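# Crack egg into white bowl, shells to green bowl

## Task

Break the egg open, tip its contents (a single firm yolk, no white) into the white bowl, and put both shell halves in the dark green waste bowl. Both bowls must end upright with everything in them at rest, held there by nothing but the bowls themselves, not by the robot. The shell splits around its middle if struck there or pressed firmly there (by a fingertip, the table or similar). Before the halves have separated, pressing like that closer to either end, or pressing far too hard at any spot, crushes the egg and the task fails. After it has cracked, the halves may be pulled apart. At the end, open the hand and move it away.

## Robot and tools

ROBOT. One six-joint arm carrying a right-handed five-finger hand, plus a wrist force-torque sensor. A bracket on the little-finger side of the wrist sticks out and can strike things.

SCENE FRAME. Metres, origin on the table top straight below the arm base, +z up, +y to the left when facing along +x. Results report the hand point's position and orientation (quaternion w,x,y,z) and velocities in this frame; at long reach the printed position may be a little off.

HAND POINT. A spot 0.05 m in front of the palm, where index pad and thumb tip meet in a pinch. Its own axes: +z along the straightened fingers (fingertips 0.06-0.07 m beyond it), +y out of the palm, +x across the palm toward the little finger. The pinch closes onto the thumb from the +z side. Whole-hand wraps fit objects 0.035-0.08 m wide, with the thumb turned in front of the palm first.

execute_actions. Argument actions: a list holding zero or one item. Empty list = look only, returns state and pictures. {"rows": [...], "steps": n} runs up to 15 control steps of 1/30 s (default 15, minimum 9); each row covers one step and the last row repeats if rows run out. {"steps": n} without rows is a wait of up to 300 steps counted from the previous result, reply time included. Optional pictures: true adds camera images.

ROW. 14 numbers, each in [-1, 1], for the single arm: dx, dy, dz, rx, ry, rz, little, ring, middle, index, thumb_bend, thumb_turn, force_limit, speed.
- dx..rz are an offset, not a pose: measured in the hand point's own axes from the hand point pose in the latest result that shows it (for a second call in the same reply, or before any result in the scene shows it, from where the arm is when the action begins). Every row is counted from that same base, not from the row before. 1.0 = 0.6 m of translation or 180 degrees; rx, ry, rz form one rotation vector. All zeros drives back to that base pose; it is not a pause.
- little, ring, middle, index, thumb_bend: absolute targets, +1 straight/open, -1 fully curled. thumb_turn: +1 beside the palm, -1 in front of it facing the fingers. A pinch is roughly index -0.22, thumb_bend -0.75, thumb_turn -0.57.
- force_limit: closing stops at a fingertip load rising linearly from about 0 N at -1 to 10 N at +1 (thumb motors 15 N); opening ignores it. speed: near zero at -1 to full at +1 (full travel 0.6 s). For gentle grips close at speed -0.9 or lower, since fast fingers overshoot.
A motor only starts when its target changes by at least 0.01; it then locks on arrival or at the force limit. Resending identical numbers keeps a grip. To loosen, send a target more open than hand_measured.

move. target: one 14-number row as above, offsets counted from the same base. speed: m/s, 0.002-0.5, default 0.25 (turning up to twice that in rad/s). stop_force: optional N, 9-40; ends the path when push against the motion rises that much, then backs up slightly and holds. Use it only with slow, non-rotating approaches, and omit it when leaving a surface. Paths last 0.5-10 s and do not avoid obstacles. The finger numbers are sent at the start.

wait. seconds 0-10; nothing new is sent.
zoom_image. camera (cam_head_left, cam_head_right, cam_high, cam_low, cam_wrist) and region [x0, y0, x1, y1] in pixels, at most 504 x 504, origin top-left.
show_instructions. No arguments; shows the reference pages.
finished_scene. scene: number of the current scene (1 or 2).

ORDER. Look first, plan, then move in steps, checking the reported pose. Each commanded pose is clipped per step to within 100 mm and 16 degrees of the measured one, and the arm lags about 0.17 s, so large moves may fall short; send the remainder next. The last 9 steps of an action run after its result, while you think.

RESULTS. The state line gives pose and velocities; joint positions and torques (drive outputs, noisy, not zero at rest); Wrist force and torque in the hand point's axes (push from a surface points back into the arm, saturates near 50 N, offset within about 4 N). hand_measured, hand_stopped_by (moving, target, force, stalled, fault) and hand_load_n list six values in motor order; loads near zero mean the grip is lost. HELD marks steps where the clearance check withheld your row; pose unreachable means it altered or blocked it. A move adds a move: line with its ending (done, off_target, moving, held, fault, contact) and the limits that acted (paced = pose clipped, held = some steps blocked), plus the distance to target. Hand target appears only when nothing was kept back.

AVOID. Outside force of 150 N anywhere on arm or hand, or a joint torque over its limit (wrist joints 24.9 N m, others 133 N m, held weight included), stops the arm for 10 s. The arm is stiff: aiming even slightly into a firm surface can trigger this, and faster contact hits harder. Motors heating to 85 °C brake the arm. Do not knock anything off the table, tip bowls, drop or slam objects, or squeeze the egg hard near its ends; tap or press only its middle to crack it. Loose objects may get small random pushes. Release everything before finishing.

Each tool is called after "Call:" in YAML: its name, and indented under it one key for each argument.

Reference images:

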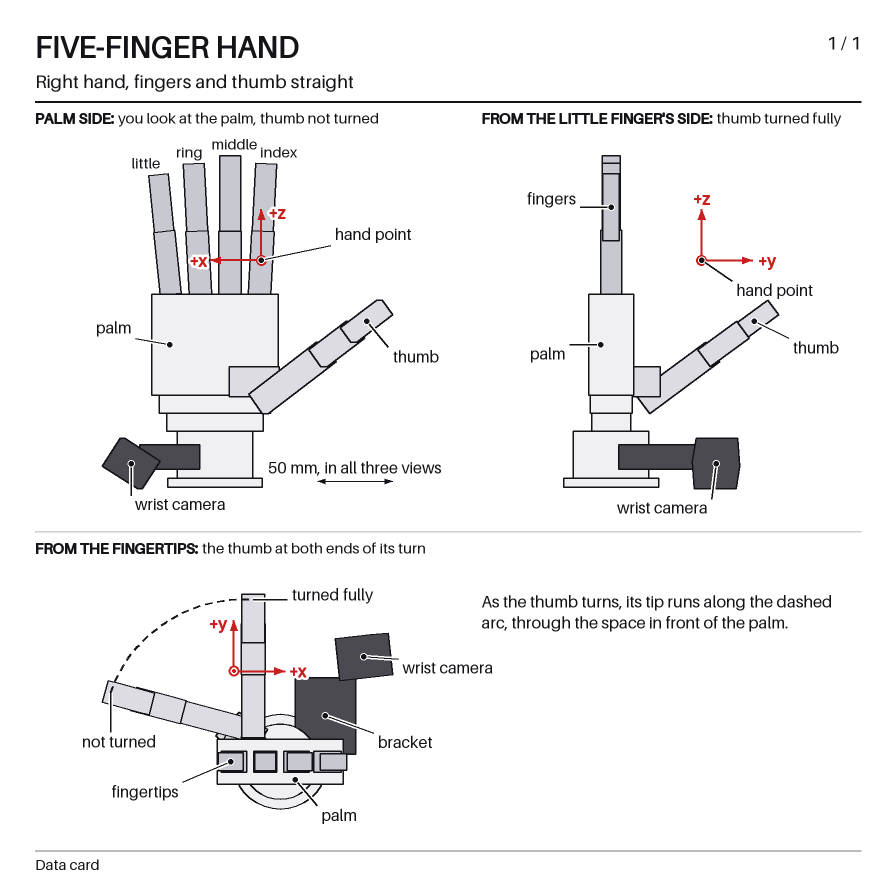

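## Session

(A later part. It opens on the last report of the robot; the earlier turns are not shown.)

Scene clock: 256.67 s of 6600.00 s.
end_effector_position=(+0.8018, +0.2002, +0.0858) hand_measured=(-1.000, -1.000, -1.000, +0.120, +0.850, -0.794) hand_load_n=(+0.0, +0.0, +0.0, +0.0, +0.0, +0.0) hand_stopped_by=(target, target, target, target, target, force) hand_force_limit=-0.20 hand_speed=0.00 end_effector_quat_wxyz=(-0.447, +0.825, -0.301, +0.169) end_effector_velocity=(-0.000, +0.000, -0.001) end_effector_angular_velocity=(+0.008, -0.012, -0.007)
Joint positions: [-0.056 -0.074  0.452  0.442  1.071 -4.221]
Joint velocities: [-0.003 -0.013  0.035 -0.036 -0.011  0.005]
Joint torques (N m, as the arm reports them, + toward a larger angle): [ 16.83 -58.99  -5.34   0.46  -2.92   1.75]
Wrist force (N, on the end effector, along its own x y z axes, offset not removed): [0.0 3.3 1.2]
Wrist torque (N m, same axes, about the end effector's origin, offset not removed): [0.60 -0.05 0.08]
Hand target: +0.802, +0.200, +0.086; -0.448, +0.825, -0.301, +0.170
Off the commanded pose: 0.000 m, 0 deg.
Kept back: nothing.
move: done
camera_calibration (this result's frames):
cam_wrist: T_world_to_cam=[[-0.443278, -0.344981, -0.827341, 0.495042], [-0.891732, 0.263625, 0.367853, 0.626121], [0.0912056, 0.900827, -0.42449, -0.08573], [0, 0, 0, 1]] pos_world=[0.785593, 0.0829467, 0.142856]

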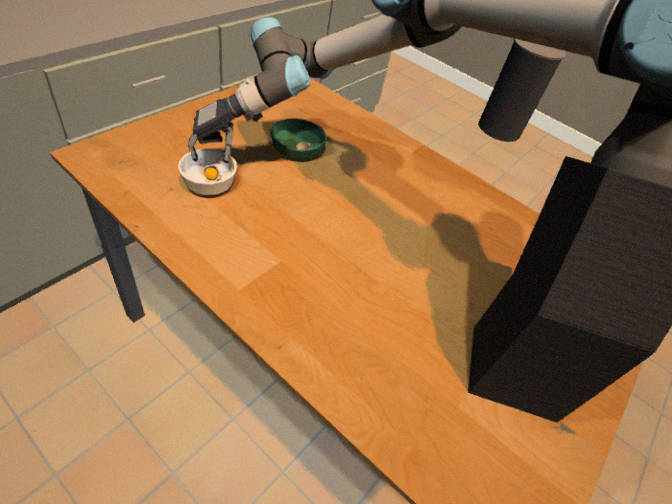

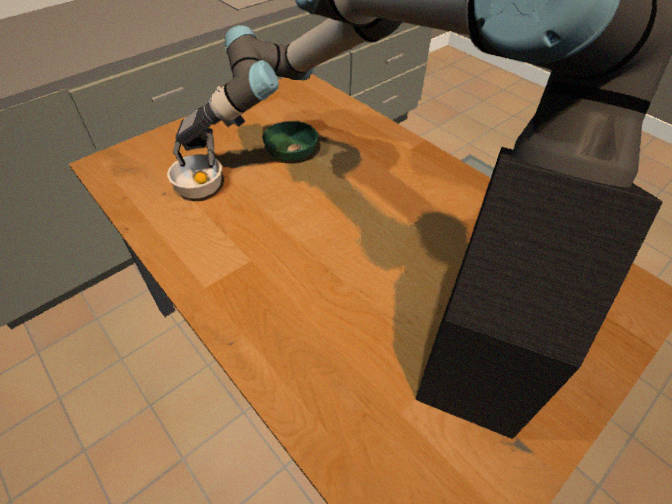

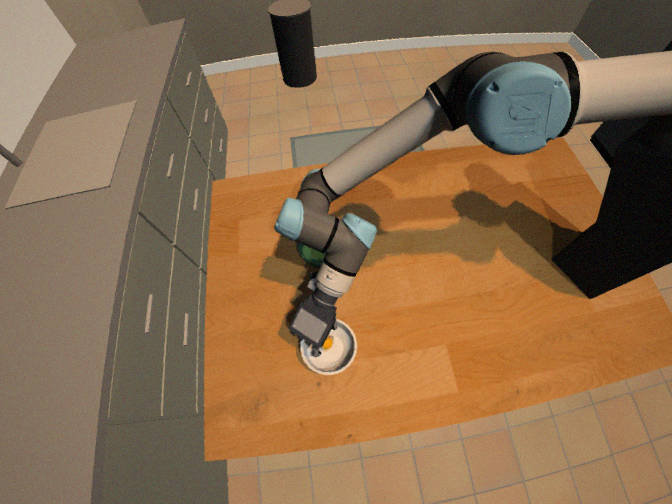

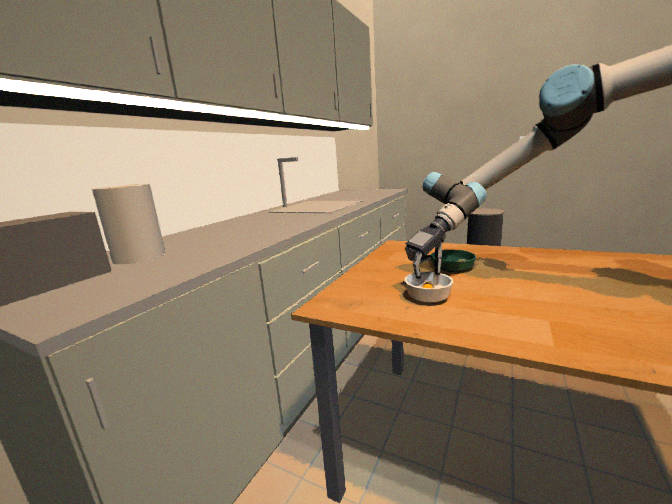

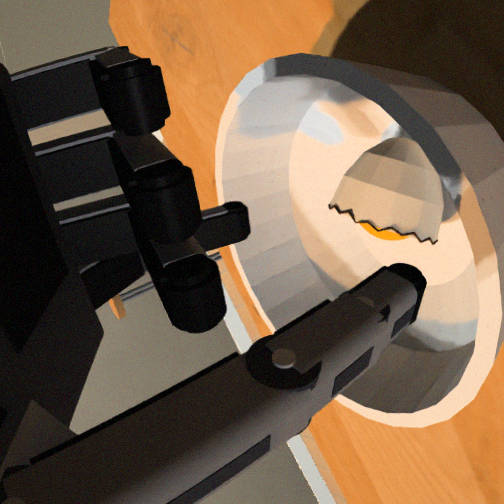

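Call:
move:
  target: [0,0.064,0.042,0,0,0,-1,-1,-1,0.05,0.65,-0.8,-0.2,0]
  speed: 0.015
  stop_force: 9

Call:
move:
  target: [0,0,0,0,0,0,-1,-1,-1,-0.3,0.2,-0.8,-0.1,-0.88]

Scene clock: 260.33 s of 6600.00 s.
end_effector_position=(+0.8022, +0.2003, +0.0402) hand_measured=(-1.000, -1.000, -1.000, +0.050, +0.650, -0.794) hand_load_n=(+0.0, +0.0, +0.0, +0.0, +0.0, +0.0) hand_stopped_by=(target, target, target, target, target, force) hand_force_limit=-0.20 hand_speed=0.00 end_effector_quat_wxyz=(-0.447, +0.825, -0.301, +0.169) end_effector_velocity=(+0.001, -0.000, -0.002) end_effector_angular_velocity=(-0.000, +0.001, +0.002)
Joint positions: [-0.08   0.097  0.196  0.536  1.054 -4.241]
Joint velocities: [-0.001  0.025 -0.049  0.027 -0.001 -0.002]
Joint torques (N m, as the arm reports them, + toward a larger angle): [ 14.86 -43.57 -19.1    2.93  -2.92  -1.47]
Wrist force (N, on the end effector, along its own x y z axes, offset not removed): [-1.4 4.6 -4.2]
Wrist torque (N m, same axes, about the end effector's origin, offset not removed): [0.66 0.37 0.08]
Hand target: +0.802, +0.200, +0.040; -0.447, +0.825, -0.301, +0.169
Off the commanded pose: 0.000 m, 0 deg.
Kept back: nothing.
move: done
camera_calibration (this result's frames):
cam_wrist: T_world_to_cam=[[-0.443081, -0.344889, -0.827485, 0.457296], [-0.891775, 0.264026, 0.367462, 0.643167], [0.0917439, 0.900745, -0.424548, -0.105577], [0, 0, 0, 1]] pos_world=[0.785865, 0.0830013, 0.097244]

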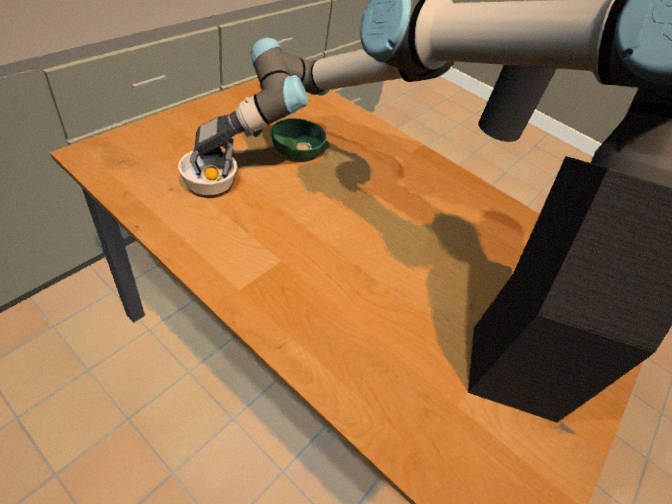

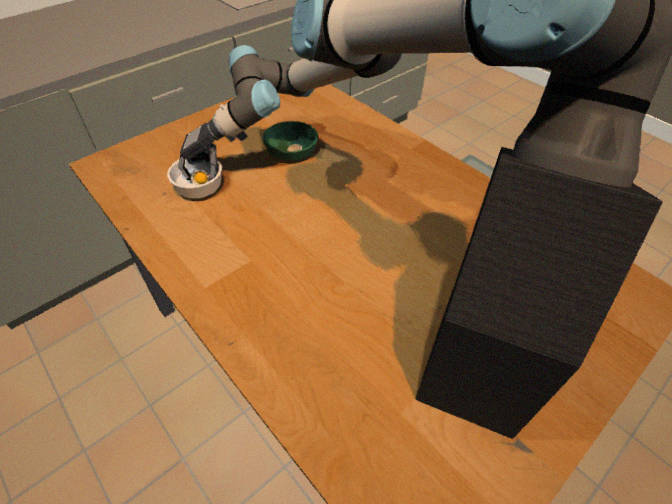

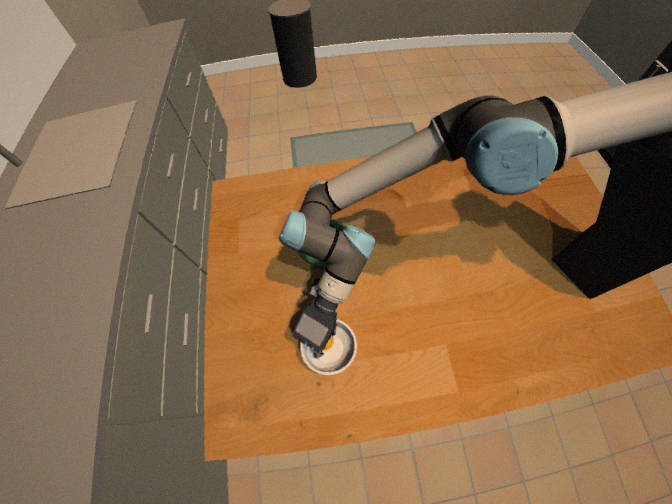

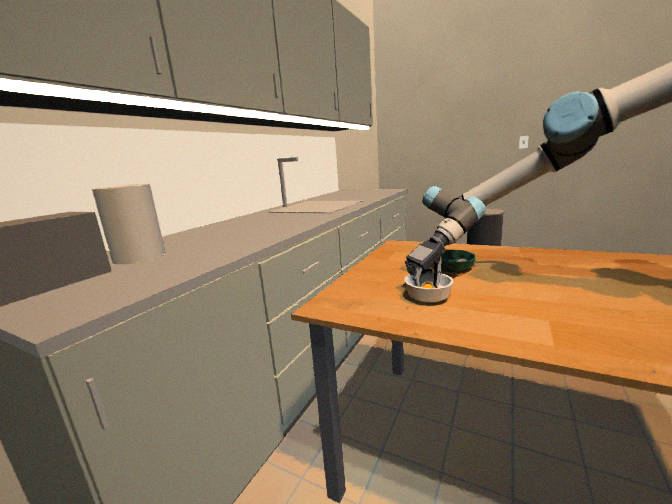

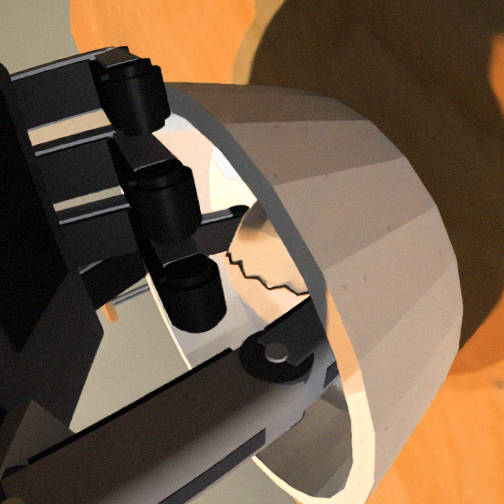

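Scene clock: 261.23 s of 6600.00 s.
end_effector_position=(+0.8022, +0.2003, +0.0402) hand_measured=(-1.000, -1.000, -1.000, -0.068, +0.572, -0.794) hand_load_n=(+0.0, +0.0, +0.0, +6.5, +6.5, -0.5) hand_stopped_by=(target, target, target, force, force, force) hand_force_limit=-0.10 hand_speed=-0.88 end_effector_quat_wxyz=(-0.447, +0.825, -0.301, +0.169) end_effector_velocity=(+0.001, -0.001, +0.001) end_effector_angular_velocity=(-0.001, -0.002, -0.001)
Joint positions: [-0.08   0.097  0.196  0.536  1.054 -4.241]
Joint velocities: [ 0.    -0.001 -0.001 -0.     0.    -0.   ]
Joint torques (N m, as the arm reports them, + toward a larger angle): [ 22.76 -59.67  -6.64   0.41   1.32   1.51]
Wrist force (N, on the end effector, along its own x y z axes, offset not removed): [0.2 2.3 -2.9]
Wrist torque (N m, same axes, about the end effector's origin, offset not removed): [0.64 0.06 0.06]
Hand target: +0.802, +0.200, +0.040; -0.447, +0.825, -0.301, +0.169
Off the commanded pose: 0.000 m, 0 deg.
Kept back: nothing.
move: done
camera_calibration (this result's frames):
cam_wrist: T_world_to_cam=[[-0.44303, -0.344908, -0.827504, 0.457249], [-0.891801, 0.264001, 0.367417, 0.643205], [0.0917366, 0.900745, -0.42455, -0.105556], [0, 0, 0, 1]] pos_world=[0.785869, 0.0829812, 0.0972367]

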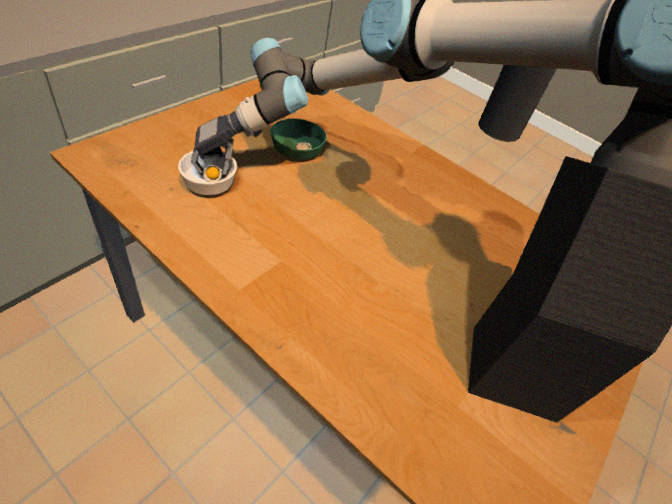

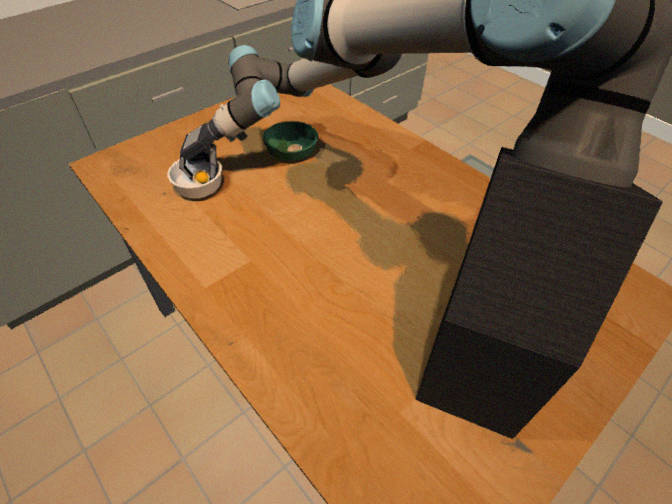

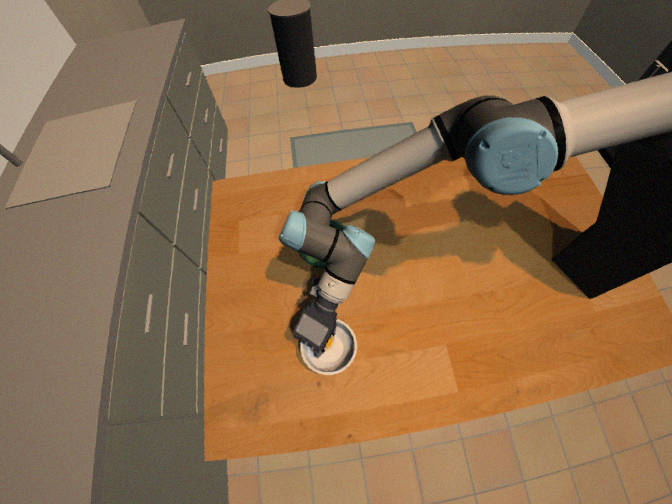

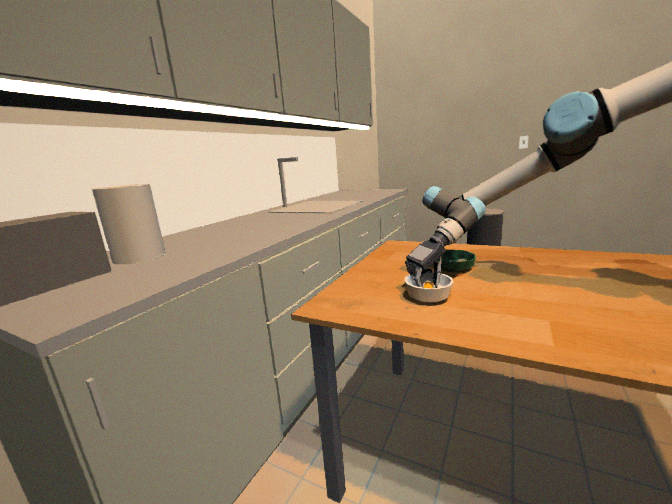

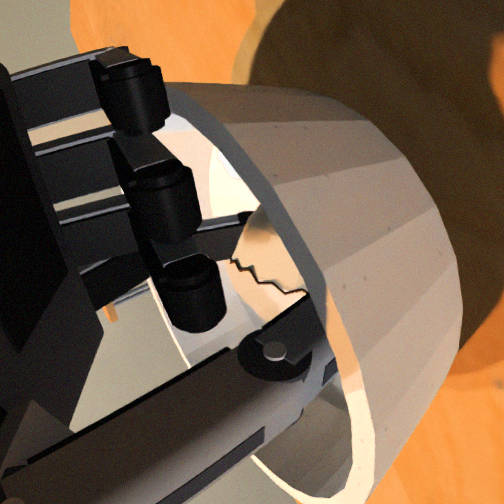

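Call:
move:
  target: [0,-0.02,-0.013,0,0,0,-1,-1,-1,-0.3,0.2,-0.8,-0.1,-0.88]
  speed: 0.02

Call:
move:
  target: [0,-0.008,-0.005,0,0.05,-0.3,-1,-1,-1,-0.3,0.2,-0.8,-0.1,-0.88]
  speed: 0.15

Scene clock: 262.47 s of 6600.00 s.
end_effector_position=(+0.8021, +0.2003, +0.0543) hand_measured=(-1.000, -1.000, -1.000, -0.068, +0.572, -0.794) hand_load_n=(+0.0, +0.0, +0.0, +6.5, +6.5, -0.5) hand_stopped_by=(target, target, target, force, force, force) hand_force_limit=-0.10 hand_speed=-0.88 end_effector_quat_wxyz=(-0.447, +0.825, -0.301, +0.169) end_effector_velocity=(-0.000, +0.000, +0.003) end_effector_angular_velocity=(+0.001, -0.002, -0.001)
Joint positions: [-0.072  0.032  0.301  0.493  1.059 -4.235]
Joint velocities: [ 0.001 -0.016  0.028 -0.015 -0.001  0.002]
Joint torques (N m, as the arm reports them, + toward a larger angle): [ 41.73 -59.43  -6.58   0.57   1.2    1.82]
Wrist force (N, on the end effector, along its own x y z axes, offset not removed): [2.9 2.7 -0.4]
Wrist torque (N m, same axes, about the end effector's origin, offset not removed): [0.34 -0.25 0.27]
Hand target: +0.802, +0.200, +0.055; -0.447, +0.825, -0.301, +0.169
Off the commanded pose: 0.000 m, 0 deg.
Kept back: nothing.
move: done
camera_calibration (this result's frames):
cam_wrist: T_world_to_cam=[[-0.443152, -0.344974, -0.827411, 0.468962], [-0.891777, 0.263738, 0.367664, 0.638001], [0.0913849, 0.900797, -0.424515, -0.0993541], [0, 0, 0, 1]] pos_world=[0.785855, 0.0830127, 0.111277]

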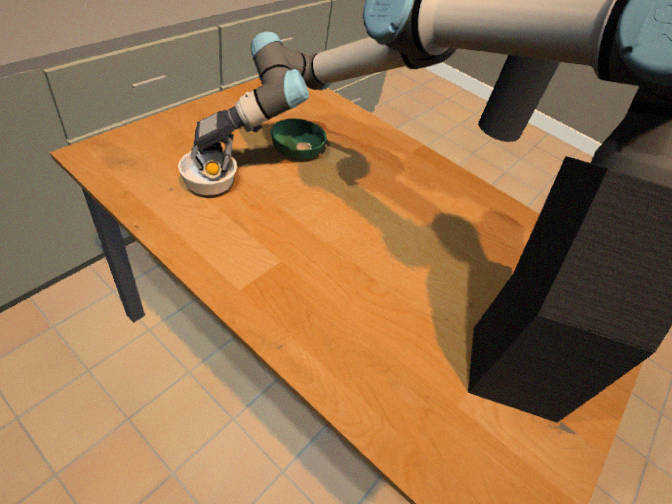

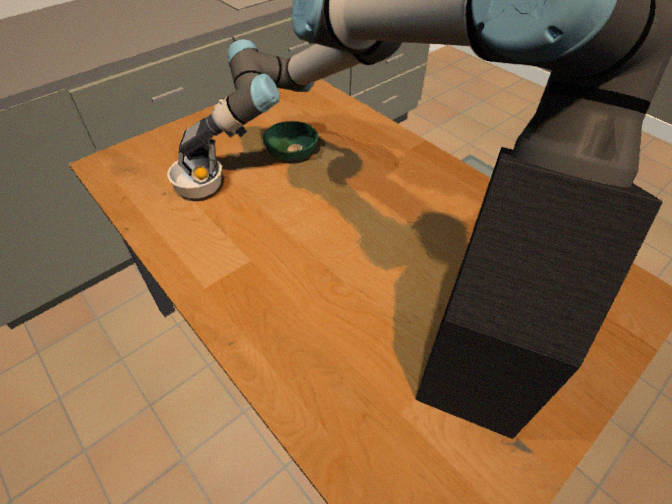

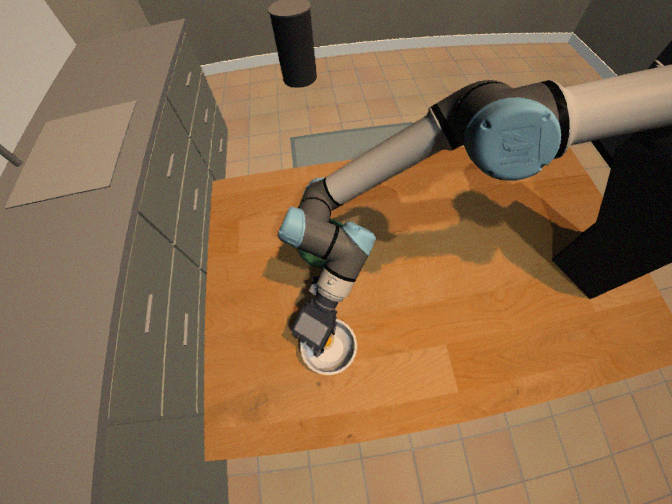

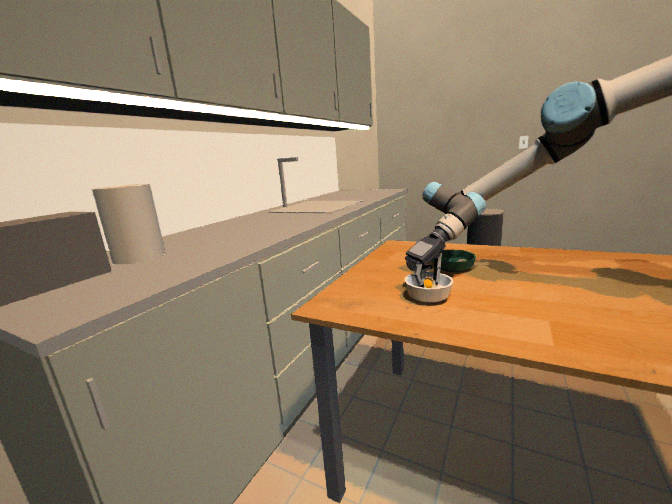

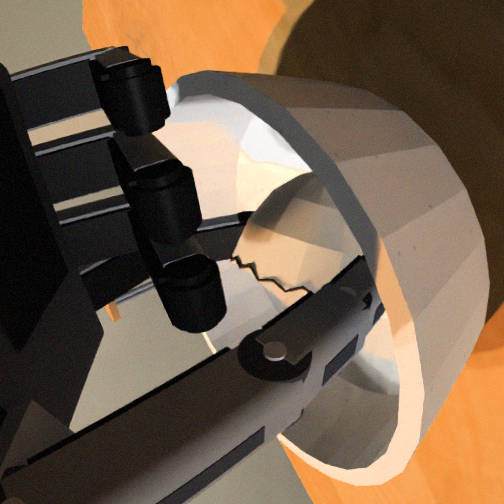

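Scene clock: 266.10 s of 6600.00 s.
end_effector_position=(+0.8022, +0.2004, +0.0602) hand_measured=(-1.000, -1.000, -1.000, -0.068, +0.572, -0.794) hand_load_n=(+0.0, +0.0, +0.0, +6.5, +6.5, -0.5) hand_stopped_by=(target, target, target, force, force, force) hand_force_limit=-0.10 hand_speed=-0.88 end_effector_quat_wxyz=(-0.298, +0.857, +0.072, +0.415) end_effector_velocity=(+0.001, -0.001, -0.000) end_effector_angular_velocity=(-0.007, -0.010, +0.003)
Joint positions: [-0.028 -0.193  0.917 -0.085  1.102 -5.064]
Joint velocities: [-0.001 -0.001  0.005 -0.008 -0.001 -0.01 ]
Joint torques (N m, as the arm reports them, + toward a larger angle): [ 14.01 -57.34  -0.98   0.06  -3.1   -1.34]
Wrist force (N, on the end effector, along its own x y z axes, offset not removed): [3.8 -2.1 -5.7]
Wrist torque (N m, same axes, about the end effector's origin, offset not removed): [-0.01 -0.56 0.26]
Hand target: +0.802, +0.200, +0.060; -0.298, +0.856, +0.073, +0.415
Off the commanded pose: 0.000 m, 0 deg.
Kept back: nothing.
move: done
camera_calibration (this result's frames):
cam_wrist: T_world_to_cam=[[0.280909, -0.798537, -0.53238, -0.0337437], [-0.935016, -0.102623, -0.339431, 0.78648], [0.216414, 0.593133, -0.775473, -0.114471], [0, 0, 0, 1]] pos_world=[0.769624, 0.121662, 0.160222]

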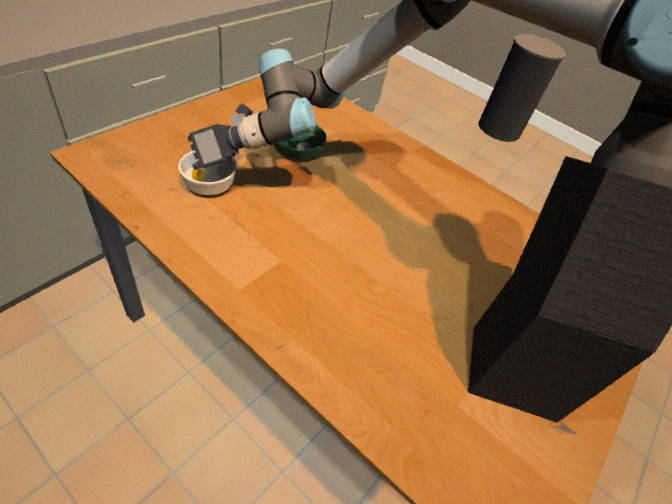

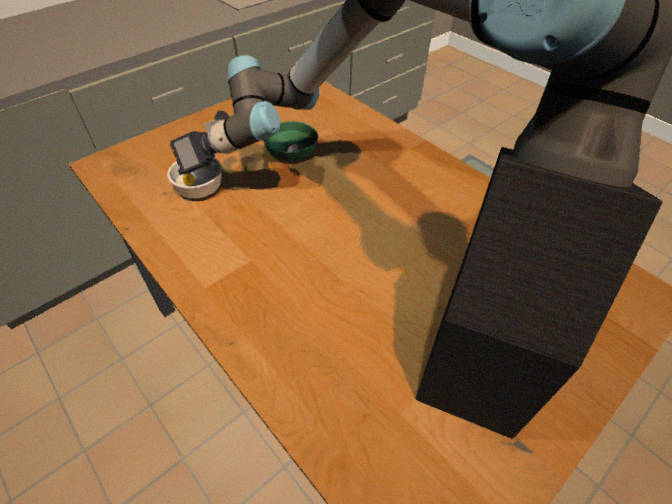

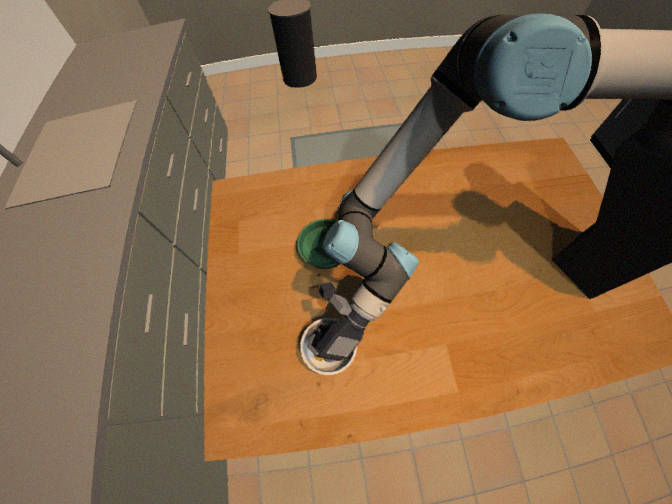

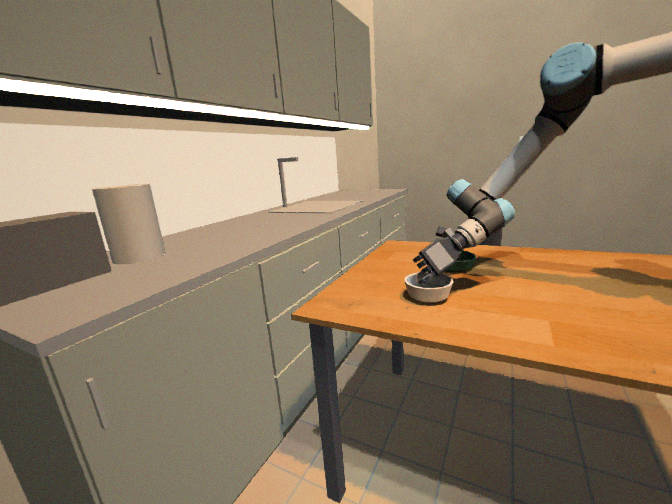

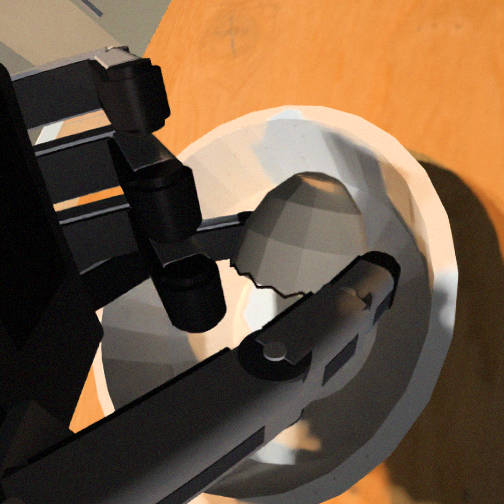

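Call:
move:
  target: [0.075,-0.045,-0.048,0,-0.05,0.3,-1,-1,-1,-0.3,0.2,-0.8,-0.1,-0.88]
  speed: 0.15

Scene clock: 271.10 s of 6600.00 s.
end_effector_position=(+0.8020, +0.2003, +0.1198) hand_measured=(-1.000, -1.000, -1.000, -0.068, +0.572, -0.794) hand_load_n=(+0.0, +0.0, +0.0, +6.5, +6.5, -0.5) hand_stopped_by=(target, target, target, force, force, force) hand_force_limit=-0.10 hand_speed=-0.88 end_effector_quat_wxyz=(-0.447, +0.825, -0.301, +0.169) end_effector_velocity=(-0.000, +0.000, +0.001) end_effector_angular_velocity=(+0.007, +0.011, -0.002)
Joint positions: [-0.037 -0.161  0.558  0.416  1.083 -4.206]
Joint velocities: [-0.001  0.005 -0.014  0.015 -0.001  0.008]
Joint torques (N m, as the arm reports them, + toward a larger angle): [ 15.07 -47.73 -16.79   2.88  -3.06   2.04]
Wrist force (N, on the end effector, along its own x y z axes, offset not removed): [1.4 -1.4 -0.7]
Wrist torque (N m, same axes, about the end effector's origin, offset not removed): [0.03 0.04 -0.18]
Hand target: +0.802, +0.200, +0.120; -0.447, +0.825, -0.302, +0.169
Off the commanded pose: 0.000 m, 0 deg.
Kept back: nothing.
move: done
camera_calibration (this result's frames):
cam_wrist: T_world_to_cam=[[-0.442991, -0.344917, -0.827521, 0.523014], [-0.891836, 0.263824, 0.367457, 0.613859], [0.0915773, 0.900793, -0.424482, -0.0717242], [0, 0, 0, 1]] pos_world=[0.785721, 0.0830544, 0.176792]

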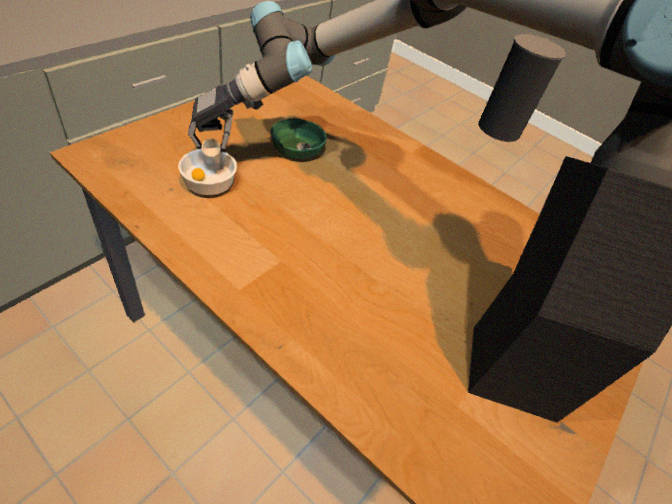

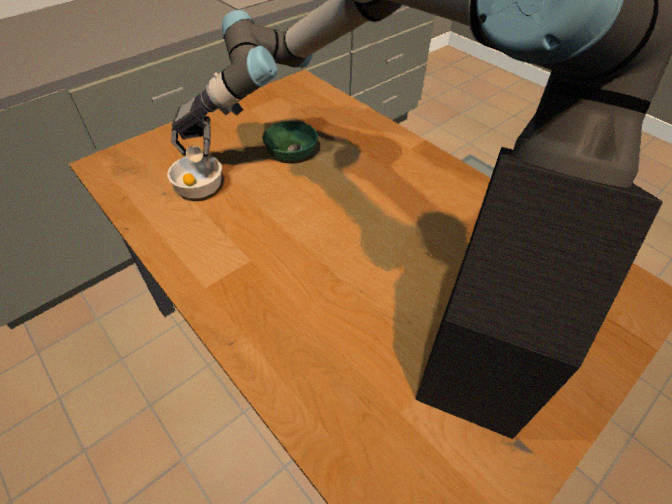

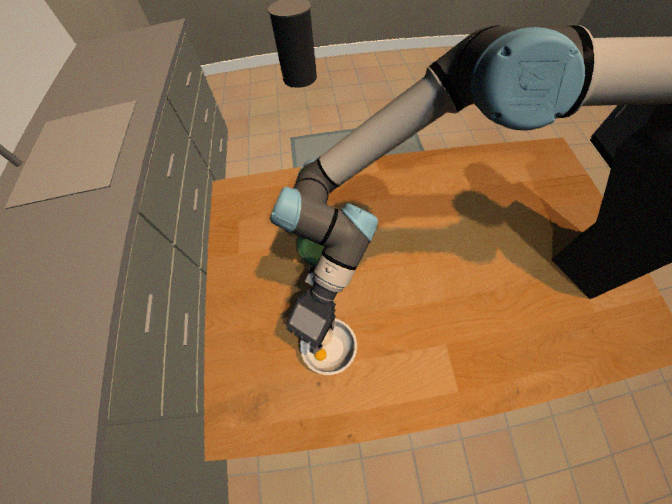

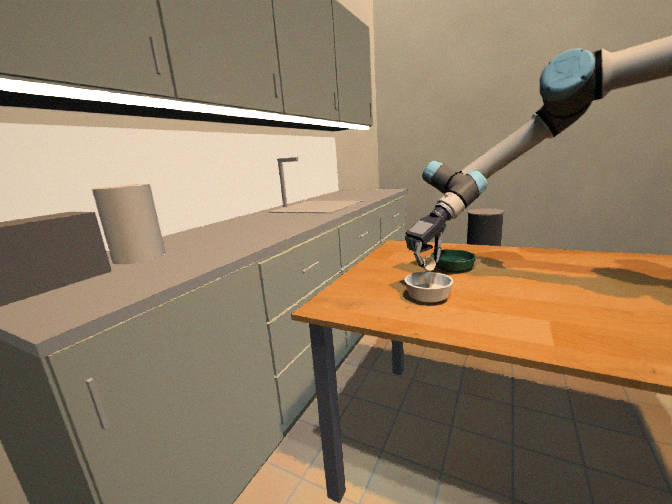

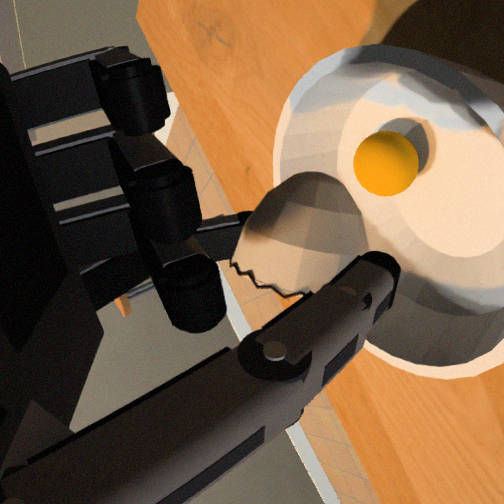

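Call:
move:
  target: [0.29,0.232,-0.35,0,0.139,0.092,-1,-1,-1,-0.3,0.2,-0.8,-0.1,-0.88]
  speed: 0.2

Call:
move:
  target: [0,0.06,0.04,0,0,0,-1,-1,-1,-0.3,0.2,-0.8,-0.1,-0.88]
  speed: 0.08

Scene clock: 273.63 s of 6600.00 s.
end_effector_position=(+0.7713, -0.1043, +0.1181) hand_measured=(-1.000, -1.000, -1.000, -0.068, +0.572, -0.794) hand_load_n=(+0.0, +0.0, +0.0, +6.5, +6.5, -0.5) hand_stopped_by=(target, target, target, force, force, force) hand_force_limit=-0.10 hand_speed=-0.88 end_effector_quat_wxyz=(-0.391, +0.717, -0.505, +0.277) end_effector_velocity=(-0.000, -0.002, -0.000) end_effector_angular_velocity=(+0.001, -0.000, -0.004)
Joint positions: [-0.4   -0.571  1.15  -0.048  1.051 -3.977]
Joint velocities: [-0.002 -0.001  0.002 -0.002 -0.001  0.002]
Joint torques (N m, as the arm reports them, + toward a larger angle): [  8.09 -57.46  -3.54   0.42  -3.11   1.67]
Wrist force (N, on the end effector, along its own x y z axes, offset not removed): [1.2 1.9 1.5]
Wrist torque (N m, same axes, about the end effector's origin, offset not removed): [0.29 -0.31 0.26]
Hand target: +0.771, -0.105, +0.118; -0.391, +0.717, -0.506, +0.277
Off the commanded pose: 0.000 m, 0 deg.
Kept back: nothing.
move: done
camera_calibration (this result's frames):
cam_wrist: T_world_to_cam=[[-0.555845, -0.0712254, -0.828229, 0.518651], [-0.640755, 0.671444, 0.372284, 0.515732], [0.529594, 0.737624, -0.418857, -0.150759], [0, 0, 0, 1]] pos_world=[0.698588, -0.19814, 0.174417]

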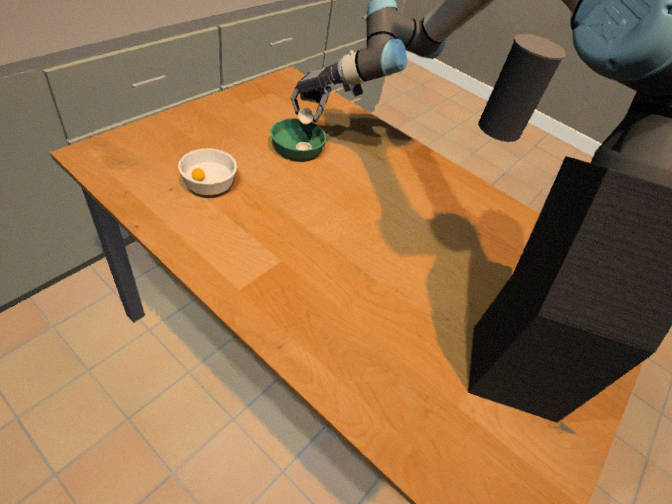

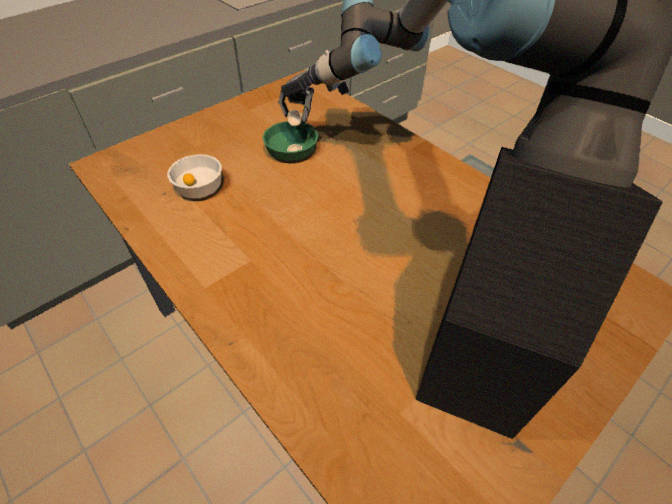

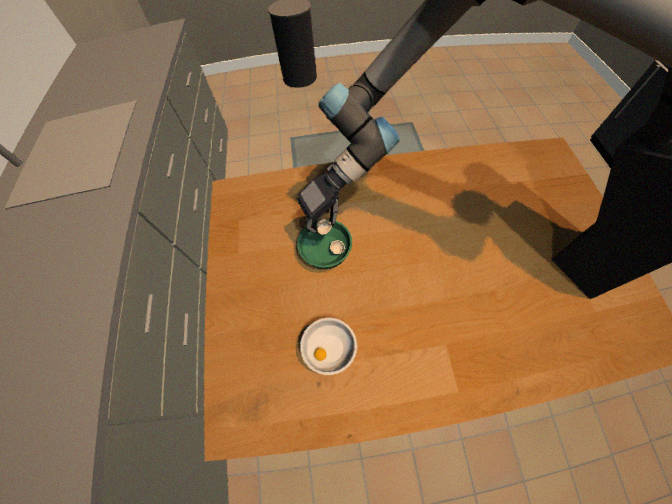

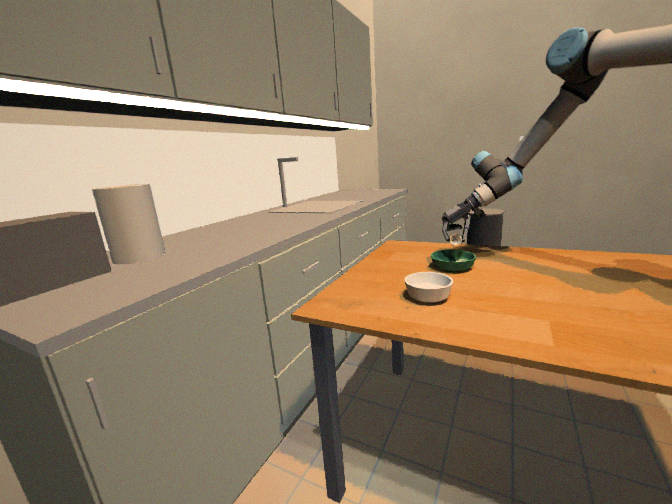

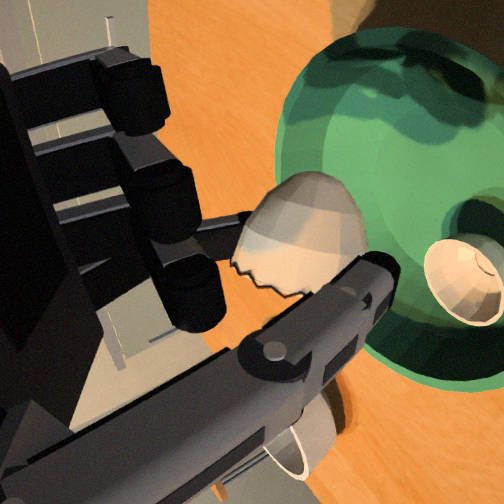

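Scene clock: 274.63 s of 6600.00 s.
end_effector_position=(+0.7720, -0.1041, +0.0751) hand_measured=(-1.000, -1.000, -1.000, -0.068, +0.572, -0.794) hand_load_n=(+0.0, +0.0, +0.0, +6.5, +6.5, -0.5) hand_stopped_by=(target, target, target, force, force, force) hand_force_limit=-0.10 hand_speed=-0.88 end_effector_quat_wxyz=(-0.391, +0.717, -0.505, +0.277) end_effector_velocity=(+0.000, -0.000, -0.003) end_effector_angular_velocity=(+0.000, +0.000, +0.000)
Joint positions: [-0.417 -0.483  1.078 -0.061  1.036 -3.987]
Joint velocities: [-0.001  0.006 -0.007  0.001 -0.    -0.   ]
Joint torques (N m, as the arm reports them, + toward a larger angle): [  9.44 -45.11 -13.57   2.65  -3.24  -1.26]
Wrist force (N, on the end effector, along its own x y z axes, offset not removed): [-0.4 0.7 -2.8]
Wrist torque (N m, same axes, about the end effector's origin, offset not removed): [0.40 0.59 -0.29]
Hand target: +0.772, -0.104, +0.075; -0.391, +0.717, -0.505, +0.277
Off the commanded pose: 0.000 m, 0 deg.
Kept back: nothing.
move: done
camera_calibration (this result's frames):
cam_wrist: T_world_to_cam=[[-0.55577, -0.071277, -0.828275, 0.483379], [-0.640765, 0.671501, 0.372166, 0.53205], [0.52966, 0.737568, -0.418872, -0.169347], [0, 0, 0, 1]] pos_world=[0.699263, -0.197913, 0.131425]

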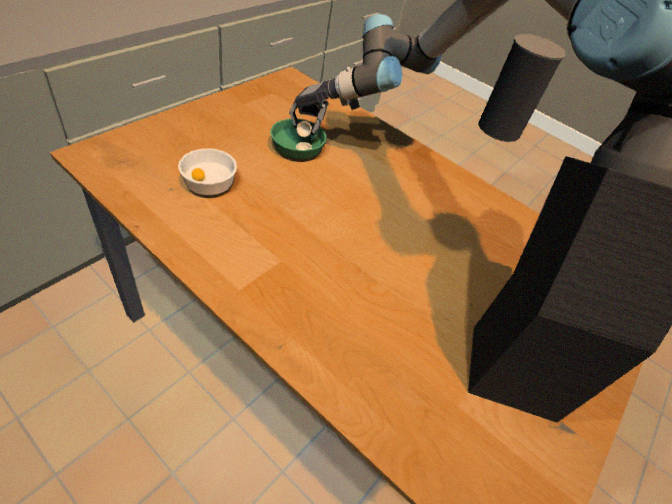

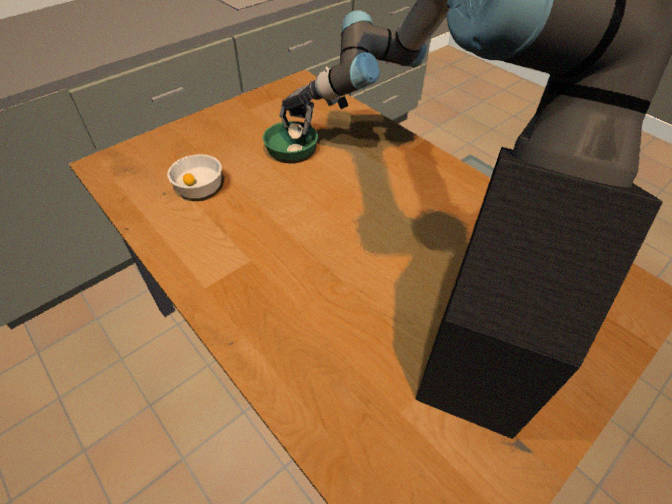

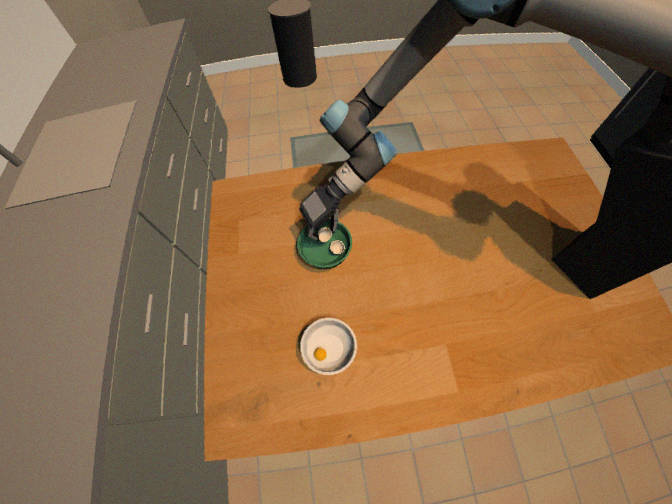

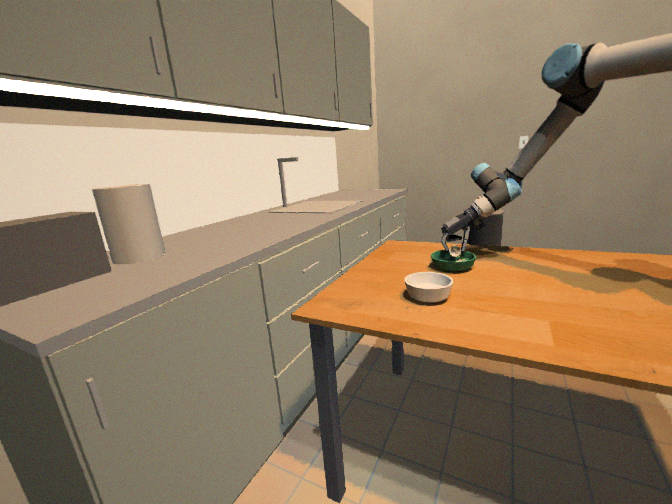

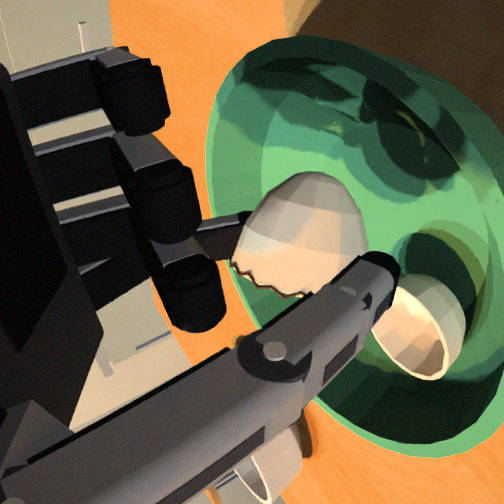

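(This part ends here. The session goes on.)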